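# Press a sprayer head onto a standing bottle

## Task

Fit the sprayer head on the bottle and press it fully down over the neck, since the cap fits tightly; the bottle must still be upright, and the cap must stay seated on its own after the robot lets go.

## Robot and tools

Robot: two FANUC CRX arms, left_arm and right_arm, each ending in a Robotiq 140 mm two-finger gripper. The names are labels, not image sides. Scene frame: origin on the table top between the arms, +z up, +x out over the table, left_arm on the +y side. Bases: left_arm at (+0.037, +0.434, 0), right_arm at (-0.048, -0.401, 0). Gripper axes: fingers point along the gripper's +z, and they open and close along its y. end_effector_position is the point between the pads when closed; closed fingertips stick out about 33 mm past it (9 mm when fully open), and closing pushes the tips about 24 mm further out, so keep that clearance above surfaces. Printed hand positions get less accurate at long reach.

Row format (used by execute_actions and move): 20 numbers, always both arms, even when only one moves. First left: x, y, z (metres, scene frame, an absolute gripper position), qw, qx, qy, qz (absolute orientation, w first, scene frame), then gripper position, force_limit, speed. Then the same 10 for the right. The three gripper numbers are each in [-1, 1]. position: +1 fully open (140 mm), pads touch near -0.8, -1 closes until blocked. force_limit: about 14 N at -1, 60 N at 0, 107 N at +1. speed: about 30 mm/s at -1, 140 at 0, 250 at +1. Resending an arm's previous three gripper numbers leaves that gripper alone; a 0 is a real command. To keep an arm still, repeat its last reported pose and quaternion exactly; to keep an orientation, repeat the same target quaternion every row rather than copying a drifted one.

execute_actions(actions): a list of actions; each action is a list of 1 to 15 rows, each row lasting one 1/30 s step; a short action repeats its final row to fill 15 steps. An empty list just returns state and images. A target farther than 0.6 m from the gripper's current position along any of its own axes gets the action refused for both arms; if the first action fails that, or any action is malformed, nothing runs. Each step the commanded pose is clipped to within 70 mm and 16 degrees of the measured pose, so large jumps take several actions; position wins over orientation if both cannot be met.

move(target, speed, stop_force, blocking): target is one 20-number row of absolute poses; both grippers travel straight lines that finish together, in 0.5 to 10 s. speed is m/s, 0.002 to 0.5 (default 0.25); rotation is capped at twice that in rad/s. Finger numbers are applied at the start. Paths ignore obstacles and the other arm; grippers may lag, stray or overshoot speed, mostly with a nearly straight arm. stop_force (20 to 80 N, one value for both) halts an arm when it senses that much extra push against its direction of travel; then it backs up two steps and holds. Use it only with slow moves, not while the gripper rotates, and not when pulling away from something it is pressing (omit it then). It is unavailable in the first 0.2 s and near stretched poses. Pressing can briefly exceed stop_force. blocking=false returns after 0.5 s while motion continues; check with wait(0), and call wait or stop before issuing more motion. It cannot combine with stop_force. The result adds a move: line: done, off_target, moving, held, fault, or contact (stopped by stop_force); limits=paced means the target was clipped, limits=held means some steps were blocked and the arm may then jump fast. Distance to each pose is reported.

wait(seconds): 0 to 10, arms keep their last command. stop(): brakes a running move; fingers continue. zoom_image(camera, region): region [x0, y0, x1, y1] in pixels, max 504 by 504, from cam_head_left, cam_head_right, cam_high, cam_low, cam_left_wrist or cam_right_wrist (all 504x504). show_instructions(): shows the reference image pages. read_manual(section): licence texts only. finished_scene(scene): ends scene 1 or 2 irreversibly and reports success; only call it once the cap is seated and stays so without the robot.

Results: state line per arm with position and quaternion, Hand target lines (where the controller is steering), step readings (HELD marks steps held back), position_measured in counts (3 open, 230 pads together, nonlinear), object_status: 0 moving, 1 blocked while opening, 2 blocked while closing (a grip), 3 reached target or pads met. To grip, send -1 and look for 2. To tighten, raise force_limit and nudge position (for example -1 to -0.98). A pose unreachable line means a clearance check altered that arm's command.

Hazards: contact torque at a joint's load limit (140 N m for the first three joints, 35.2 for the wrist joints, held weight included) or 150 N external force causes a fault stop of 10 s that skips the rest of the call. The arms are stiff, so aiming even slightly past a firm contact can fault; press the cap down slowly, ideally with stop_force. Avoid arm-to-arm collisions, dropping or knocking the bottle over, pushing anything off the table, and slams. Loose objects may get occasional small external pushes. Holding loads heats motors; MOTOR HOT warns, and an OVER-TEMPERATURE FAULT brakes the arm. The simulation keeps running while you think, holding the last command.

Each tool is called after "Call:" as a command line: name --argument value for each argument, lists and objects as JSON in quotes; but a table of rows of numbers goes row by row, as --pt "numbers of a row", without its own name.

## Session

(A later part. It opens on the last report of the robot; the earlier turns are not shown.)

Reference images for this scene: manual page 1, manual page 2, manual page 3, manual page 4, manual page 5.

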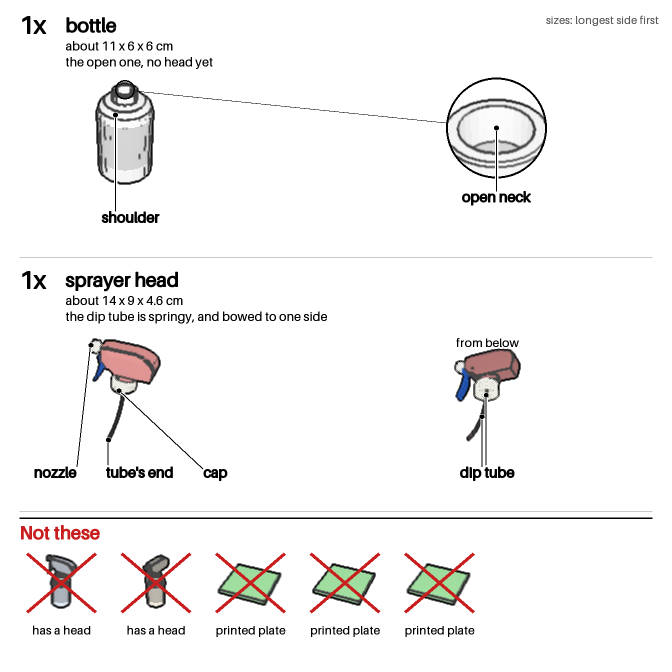

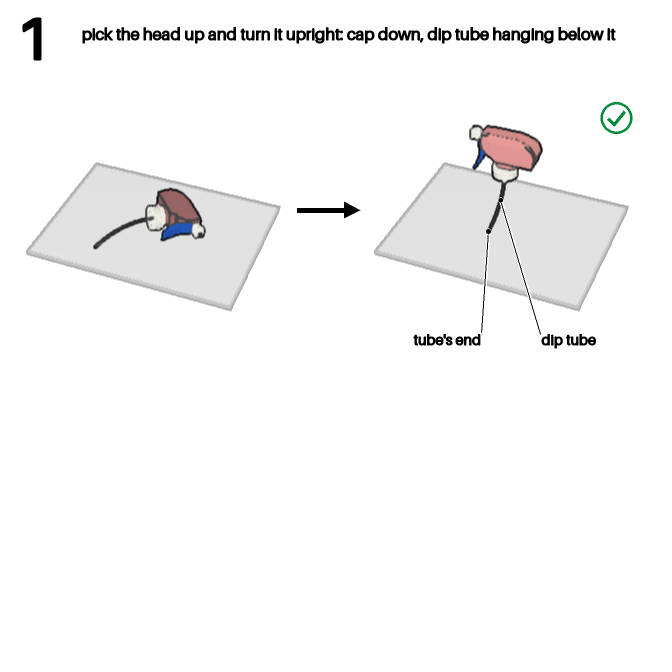

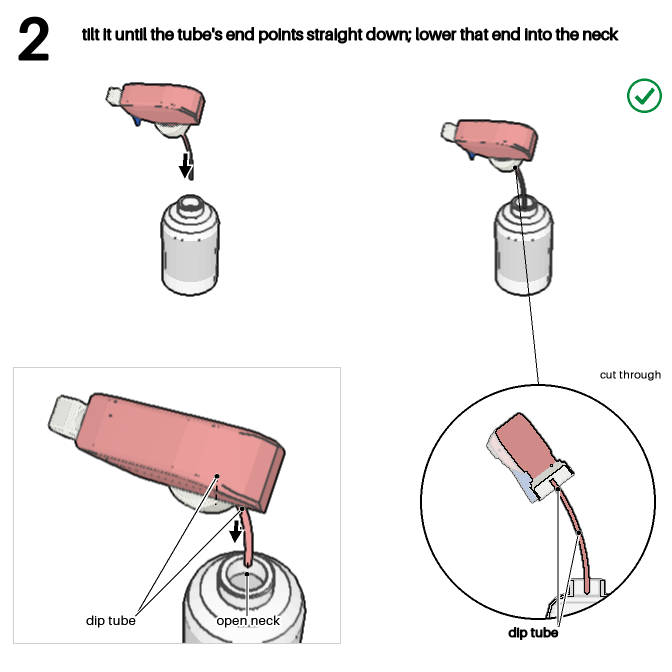

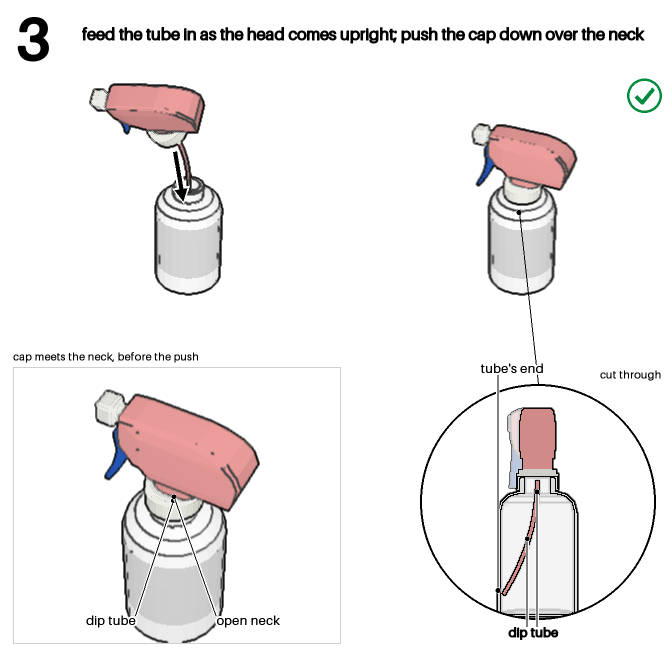

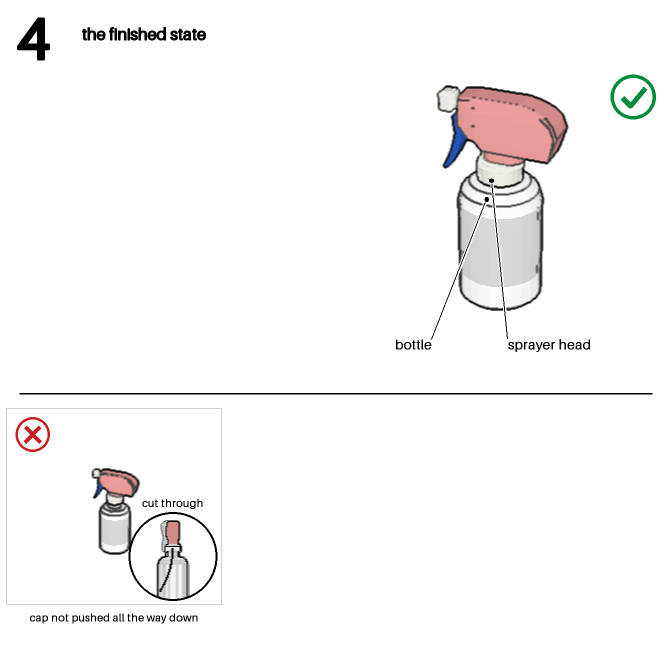

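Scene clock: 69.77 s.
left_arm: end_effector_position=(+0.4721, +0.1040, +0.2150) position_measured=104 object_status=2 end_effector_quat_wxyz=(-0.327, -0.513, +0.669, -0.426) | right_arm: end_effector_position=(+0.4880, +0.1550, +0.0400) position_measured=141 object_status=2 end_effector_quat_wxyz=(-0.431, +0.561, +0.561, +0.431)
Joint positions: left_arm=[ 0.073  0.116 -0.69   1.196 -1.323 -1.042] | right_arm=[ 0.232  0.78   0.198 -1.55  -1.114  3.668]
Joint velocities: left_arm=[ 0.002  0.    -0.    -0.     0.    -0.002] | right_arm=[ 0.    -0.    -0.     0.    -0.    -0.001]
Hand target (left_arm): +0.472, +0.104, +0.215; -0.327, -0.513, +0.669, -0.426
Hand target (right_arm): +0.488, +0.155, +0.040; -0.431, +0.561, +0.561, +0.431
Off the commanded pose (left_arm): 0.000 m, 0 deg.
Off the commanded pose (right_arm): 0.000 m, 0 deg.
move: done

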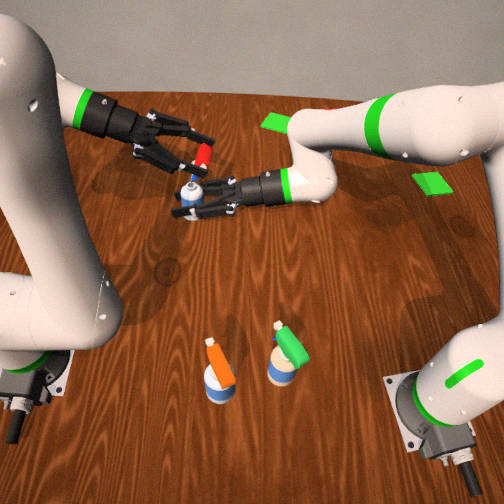

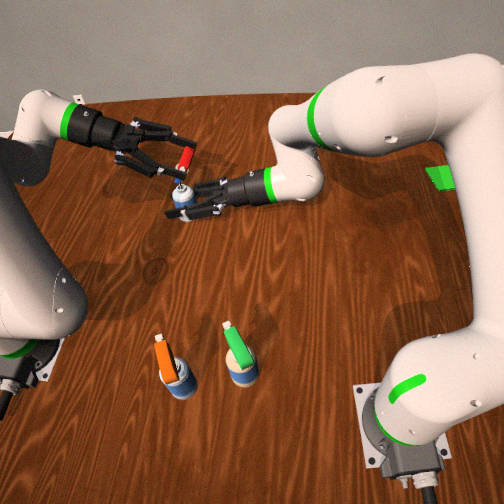

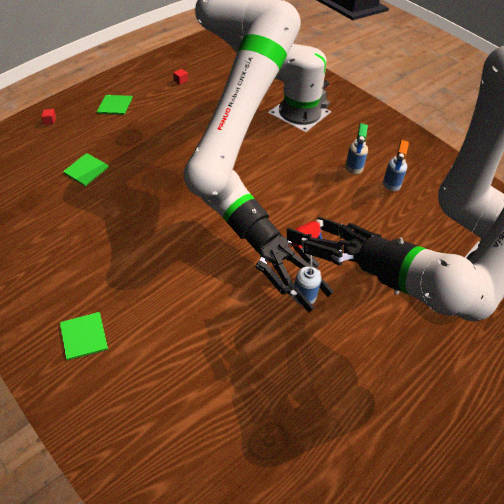

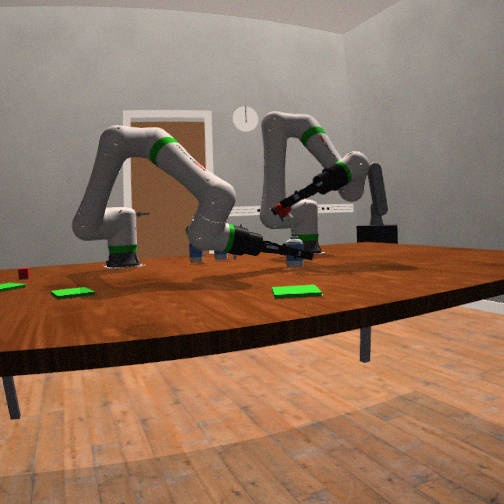

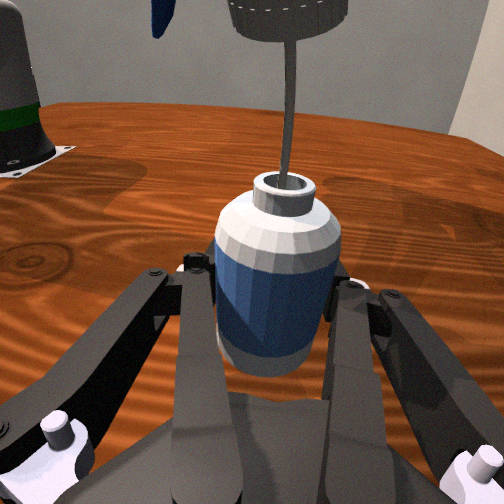

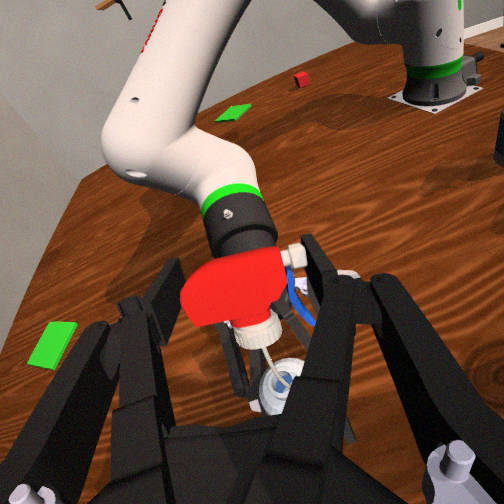

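Call:
move --target '[0.484,0.150,0.170,0.478,0.478,-0.521,0.521,-1,1,0, 0.488,0.155,0.04,-0.431,0.561,0.561,0.431,-1,-0.3,0]' --speed 0.06

Call:
zoom_image --camera "cam_low" --region '[250,190,340,280]'

Scene clock: 77.73 s.
left_arm: end_effector_position=(+0.4836, +0.1496, +0.1696) position_measured=104 object_status=2 end_effector_quat_wxyz=(+0.479, +0.478, -0.521, +0.520) | right_arm: end_effector_position=(+0.4880, +0.1550, +0.0400) position_measured=141 object_status=2 end_effector_quat_wxyz=(-0.431, +0.561, +0.561, +0.431)
Joint positions: left_arm=[ 0.2    0.515 -0.752  1.357 -1.637 -1.358] | right_arm=[ 0.232  0.78   0.198 -1.55  -1.114  3.668]
Joint velocities: left_arm=[ 0.001  0.001  0.     0.002 -0.001 -0.001] | right_arm=[-0.001  0.    -0.     0.     0.001  0.   ]
Hand target (left_arm): +0.484, +0.150, +0.170; +0.479, +0.478, -0.521, +0.520
Hand target (right_arm): +0.488, +0.155, +0.040; -0.431, +0.561, +0.561, +0.431
Off the commanded pose (left_arm): 0.001 m, 0 deg.
Off the commanded pose (right_arm): 0.000 m, 0 deg.
move: done

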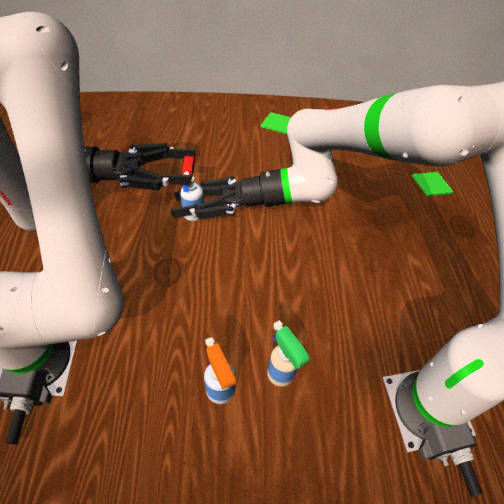

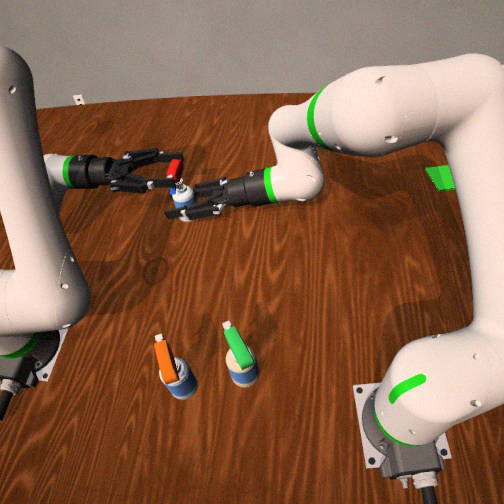

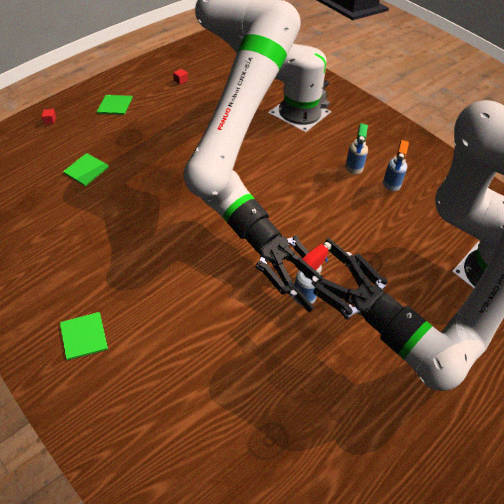

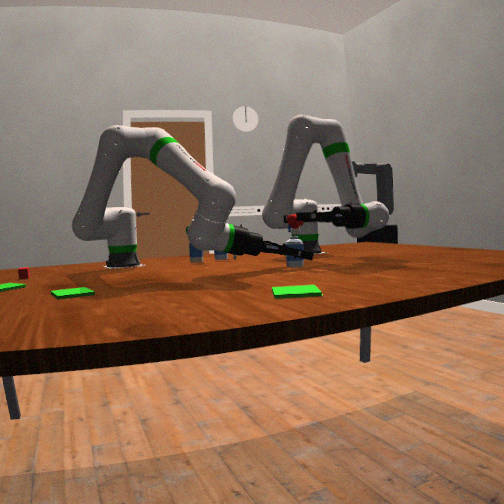

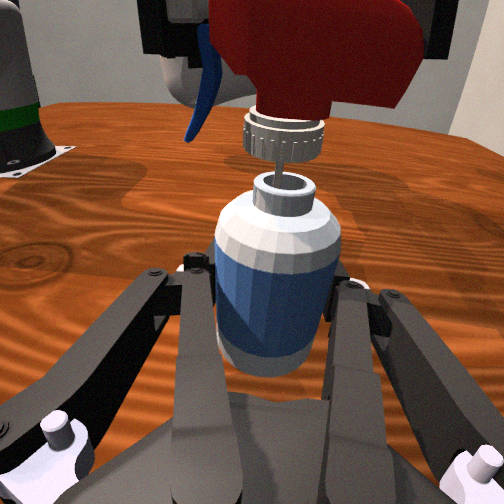

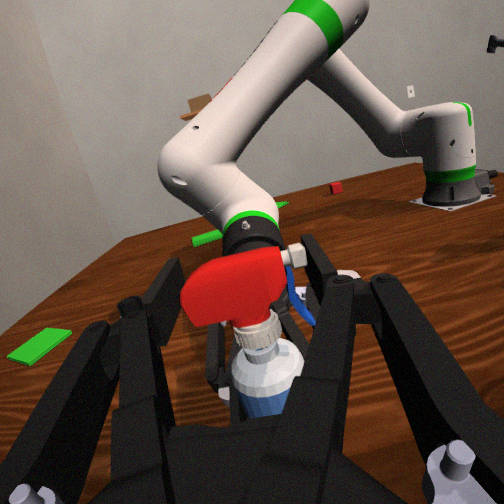

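Region (250, 190, 340, 280) of cam_low's 504x504 image, scaled by 5.600, with more detail than that image has.

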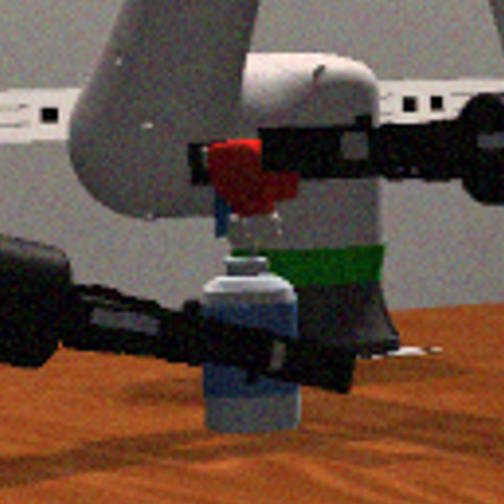

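Call:
move --target '[0.486,0.145,0.162,0.478,0.478,-0.521,0.521,-1,1,0, 0.488,0.155,0.04,-0.431,0.561,0.561,0.431,-1,-0.3,0]' --speed 0.03

Call:
move --target '[0.486,0.145,0.140,0.478,0.478,-0.521,0.521,-1,1,0, 0.488,0.155,0.04,-0.431,0.561,0.561,0.431,-1,-0.3,0]' --speed 0.008 --stop_force 55

Scene clock: 81.93 s.
left_arm: end_effector_position=(+0.4860, +0.1450, +0.1620) position_measured=104 object_status=2 end_effector_quat_wxyz=(+0.478, +0.478, -0.521, +0.521) | right_arm: end_effector_position=(+0.4880, +0.1550, +0.0400) position_measured=141 object_status=2 end_effector_quat_wxyz=(-0.431, +0.561, +0.561, +0.431)
Joint positions: left_arm=[ 0.185  0.534 -0.748  1.373 -1.629 -1.374] | right_arm=[ 0.232  0.78   0.198 -1.55  -1.114  3.668]
Joint velocities: left_arm=[ 0.001  0.001  0.    -0.     0.     0.001] | right_arm=[ 0.001 -0.     0.    -0.001 -0.001  0.001]
Hand target (left_arm): +0.486, +0.145, +0.162; +0.478, +0.478, -0.521, +0.521
Hand target (right_arm): +0.488, +0.155, +0.040; -0.431, +0.561, +0.561, +0.431
Off the commanded pose (left_arm): 0.000 m, 0 deg.
Off the commanded pose (right_arm): 0.000 m, 0 deg.
move: done

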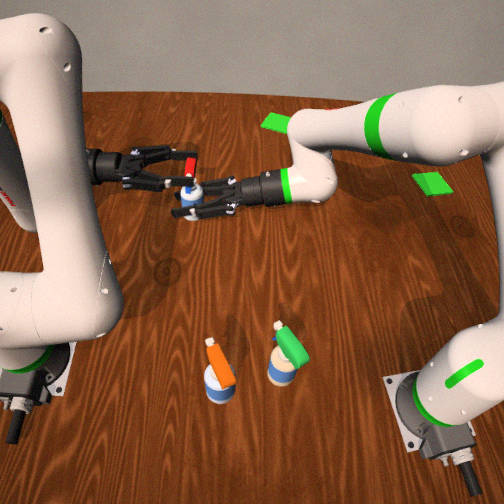

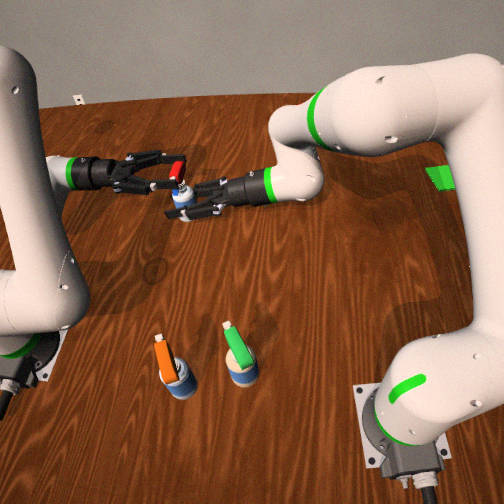

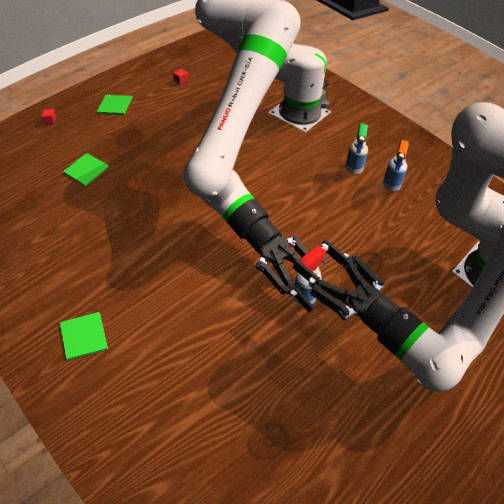

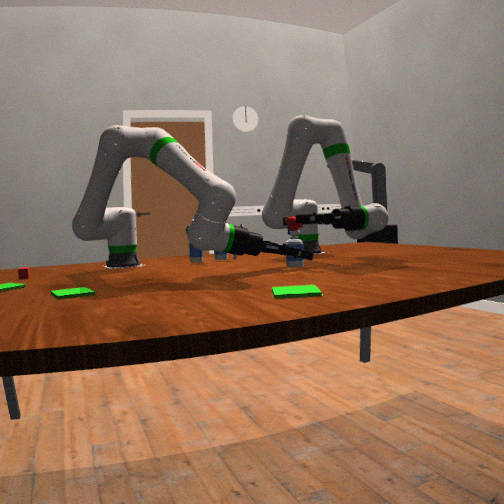

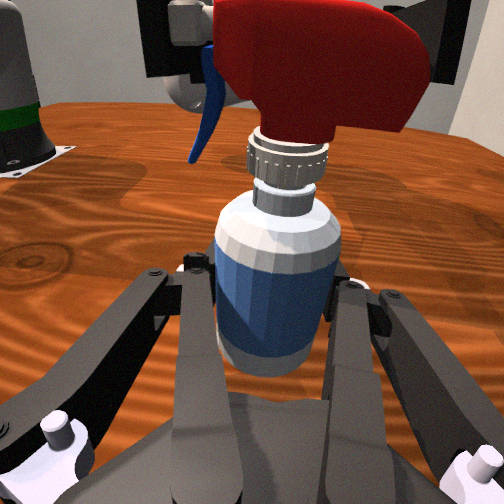

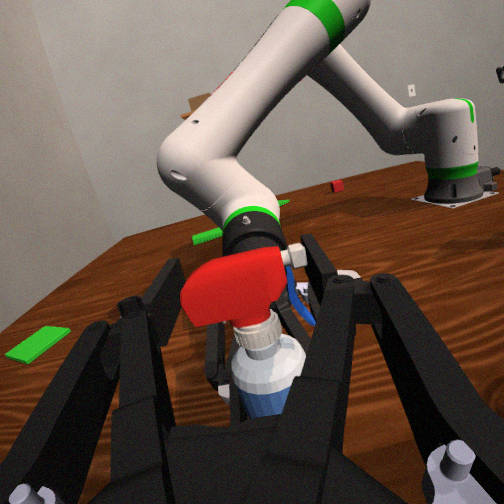

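Scene clock: 84.23 s.
left_arm: end_effector_position=(+0.4862, +0.1451, +0.1464) position_measured=104 object_status=2 end_effector_quat_wxyz=(+0.478, +0.478, -0.521, +0.521) | right_arm: end_effector_position=(+0.4880, +0.1549, +0.0399) position_measured=141 object_status=2 end_effector_quat_wxyz=(-0.431, +0.561, +0.561, +0.431)
Joint positions: left_arm=[ 0.186  0.57  -0.745  1.37  -1.623 -1.407] | right_arm=[ 0.232  0.78   0.198 -1.55  -1.114  3.668]
Joint velocities: left_arm=[-0.    -0.002 -0.002 -0.    -0.     0.002] | right_arm=[ 0.    -0.    -0.     0.     0.001 -0.   ]
Hand target (left_arm): +0.486, +0.145, +0.147; +0.478, +0.478, -0.521, +0.521
Hand target (right_arm): +0.488, +0.155, +0.040; -0.431, +0.561, +0.561, +0.431
Off the commanded pose (left_arm): 0.006 m, 0 deg.
Off the commanded pose (right_arm): 0.000 m, 0 deg.
move: contact (left_arm)

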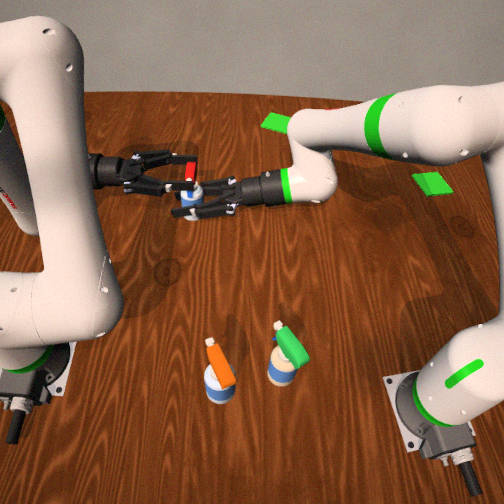

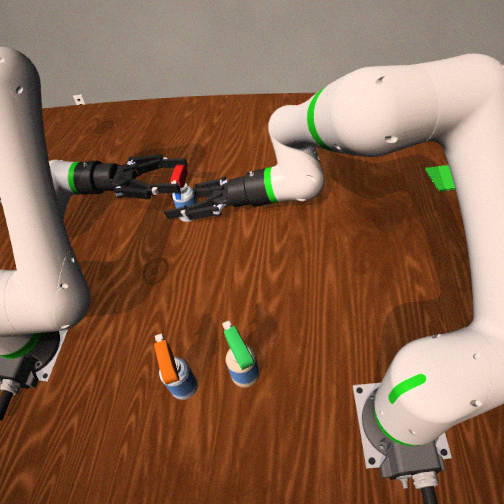

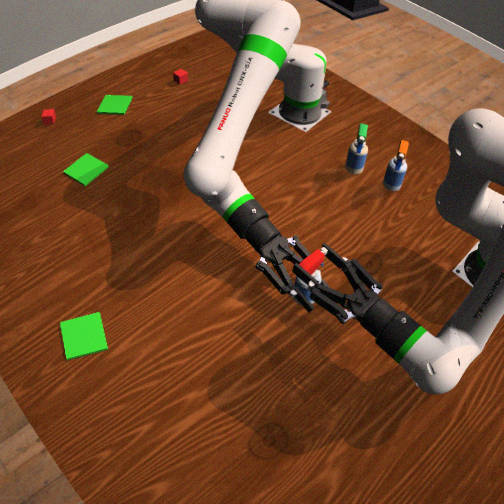

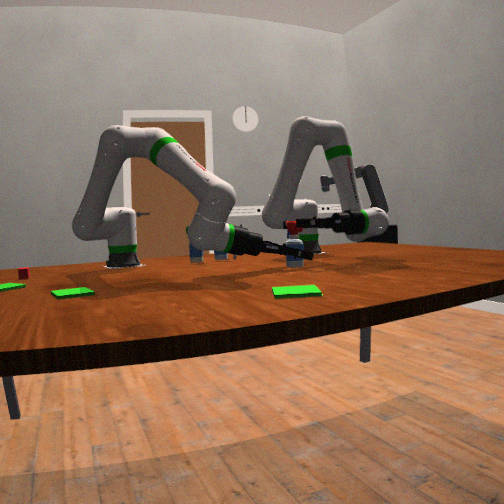

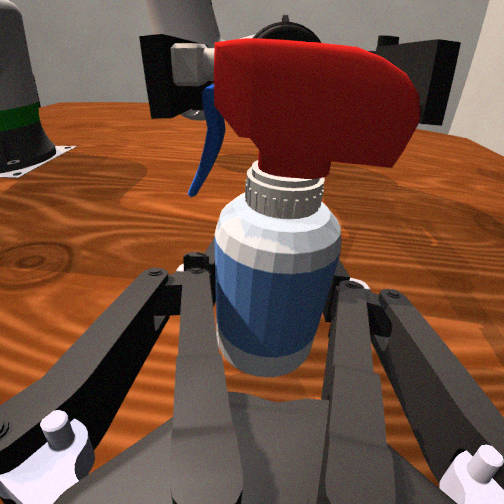

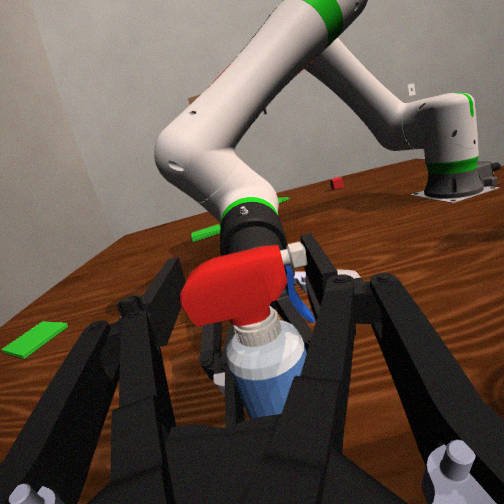

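Seated. Release and retreat.

Call:
move --target '[0.4862,0.1451,0.1464,0.478,0.478,-0.521,0.521,1,0,0, 0.488,0.155,0.04,-0.431,0.561,0.561,0.431,1,0,0]'

Call:
move --target '[0.4862,0.25,0.1464,0.478,0.478,-0.521,0.521,1,0,0, 0.488,0.05,0.06,-0.431,0.561,0.561,0.431,1,0,0]' --speed 0.2

Scene clock: 88.47 s.
left_arm: end_effector_position=(+0.4862, +0.1451, +0.1464) position_measured=3 object_status=3 end_effector_quat_wxyz=(+0.478, +0.478, -0.521, +0.521) | right_arm: end_effector_position=(+0.4880, +0.1550, +0.0400) position_measured=3 object_status=3 end_effector_quat_wxyz=(-0.431, +0.561, +0.561, +0.431)
Joint positions: left_arm=[ 0.186  0.57  -0.745  1.37  -1.623 -1.406] | right_arm=[ 0.232  0.78   0.198 -1.55  -1.114  3.668]
Joint velocities: left_arm=[ 0.    -0.    -0.     0.001 -0.     0.001] | right_arm=[-0.     0.    -0.     0.001  0.001  0.001]
Hand target (left_arm): +0.486, +0.145, +0.146; +0.478, +0.478, -0.521, +0.521
Hand target (right_arm): +0.488, +0.155, +0.040; -0.431, +0.561, +0.561, +0.431
Off the commanded pose (left_arm): 0.000 m, 0 deg.
Off the commanded pose (right_arm): 0.000 m, 0 deg.
move: done

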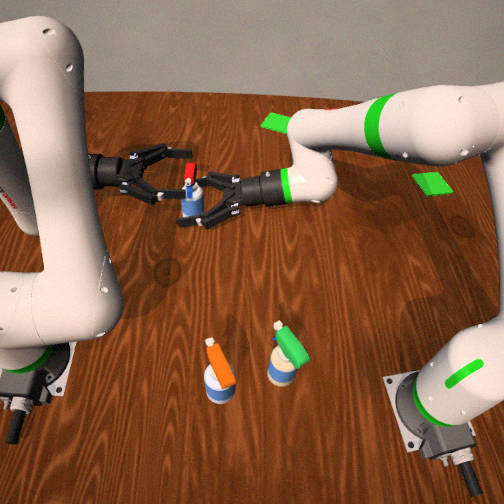

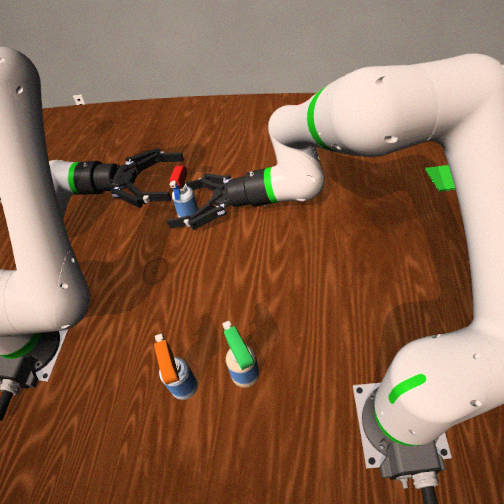

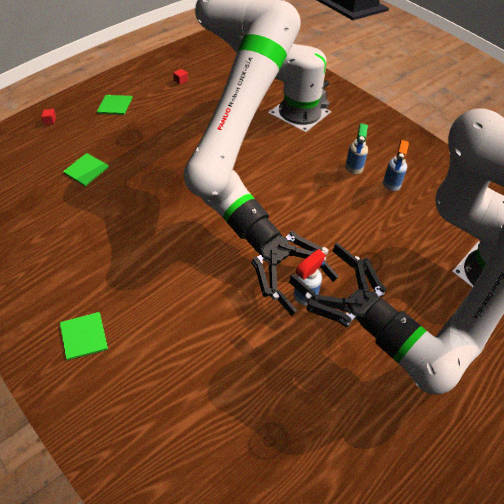

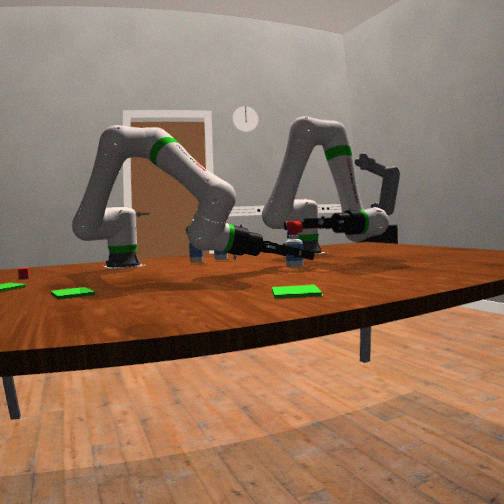

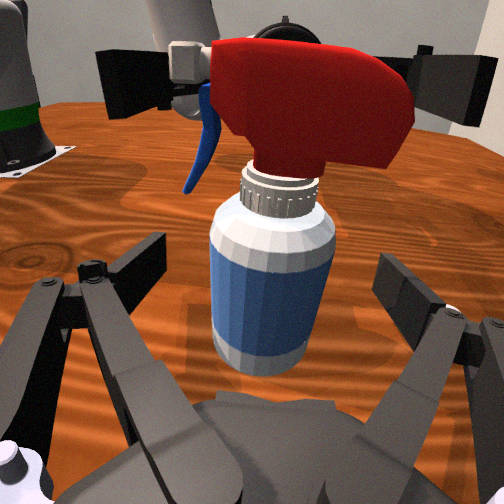

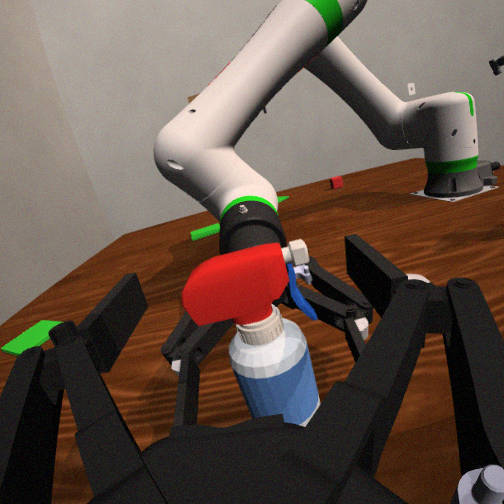

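Scene clock: 89.43 s.
left_arm: end_effector_position=(+0.4861, +0.2501, +0.1460) position_measured=3 object_status=3 end_effector_quat_wxyz=(+0.478, +0.478, -0.521, +0.521) | right_arm: end_effector_position=(+0.4879, +0.0501, +0.0603) position_measured=3 object_status=3 end_effector_quat_wxyz=(-0.431, +0.561, +0.561, +0.431)
Joint positions: left_arm=[ 0.469  0.613 -0.647  1.1   -1.714 -1.38 ] | right_arm=[ 0.072  0.695  0.1   -1.47  -1.247  3.691]
Joint velocities: left_arm=[ 0.001  0.     0.     0.     0.    -0.001] | right_arm=[-0.001 -0.    -0.    -0.001 -0.     0.   ]
Hand target (left_arm): +0.486, +0.250, +0.146; +0.478, +0.478, -0.521, +0.521
Hand target (right_arm): +0.488, +0.050, +0.060; -0.431, +0.561, +0.561, +0.431
Off the commanded pose (left_arm): 0.000 m, 0 deg.
Off the commanded pose (right_arm): 0.000 m, 0 deg.
move: done

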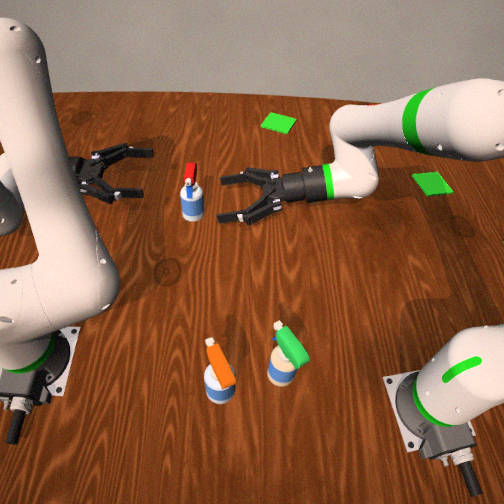

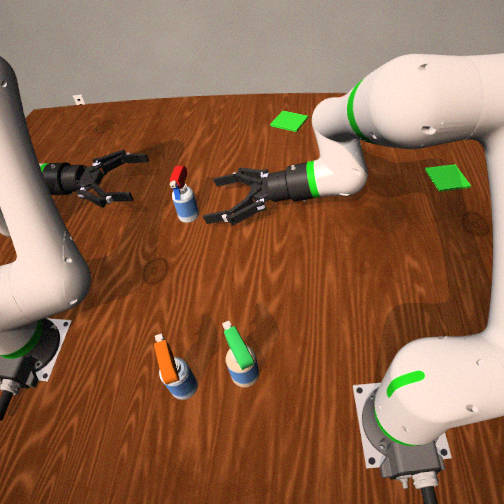

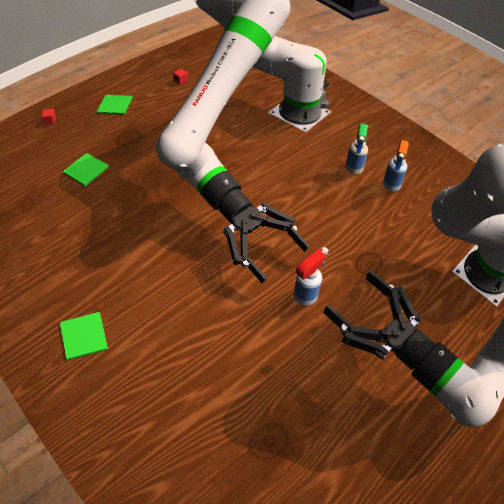

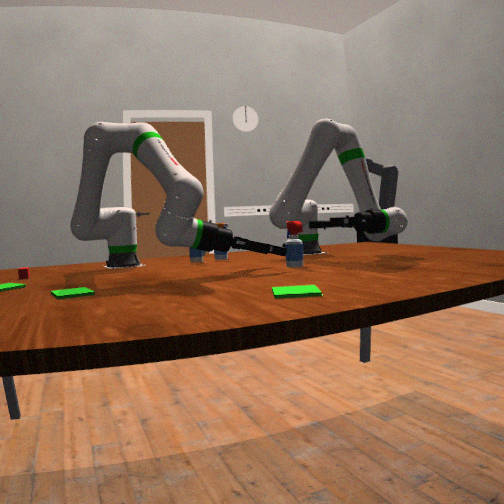

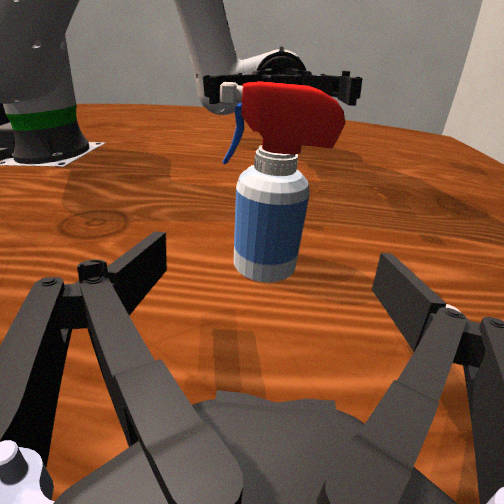

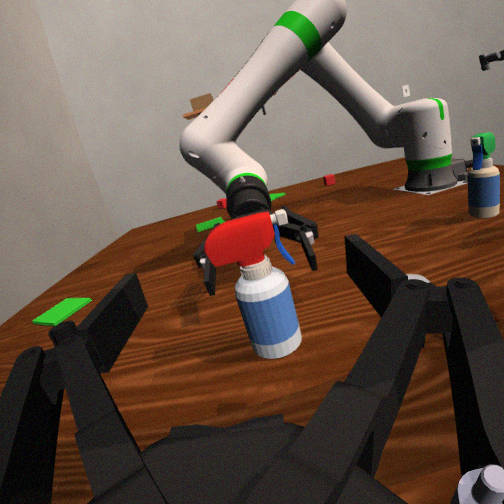

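Call:
finished_scene --scene 2

The scene is finished: the task was done.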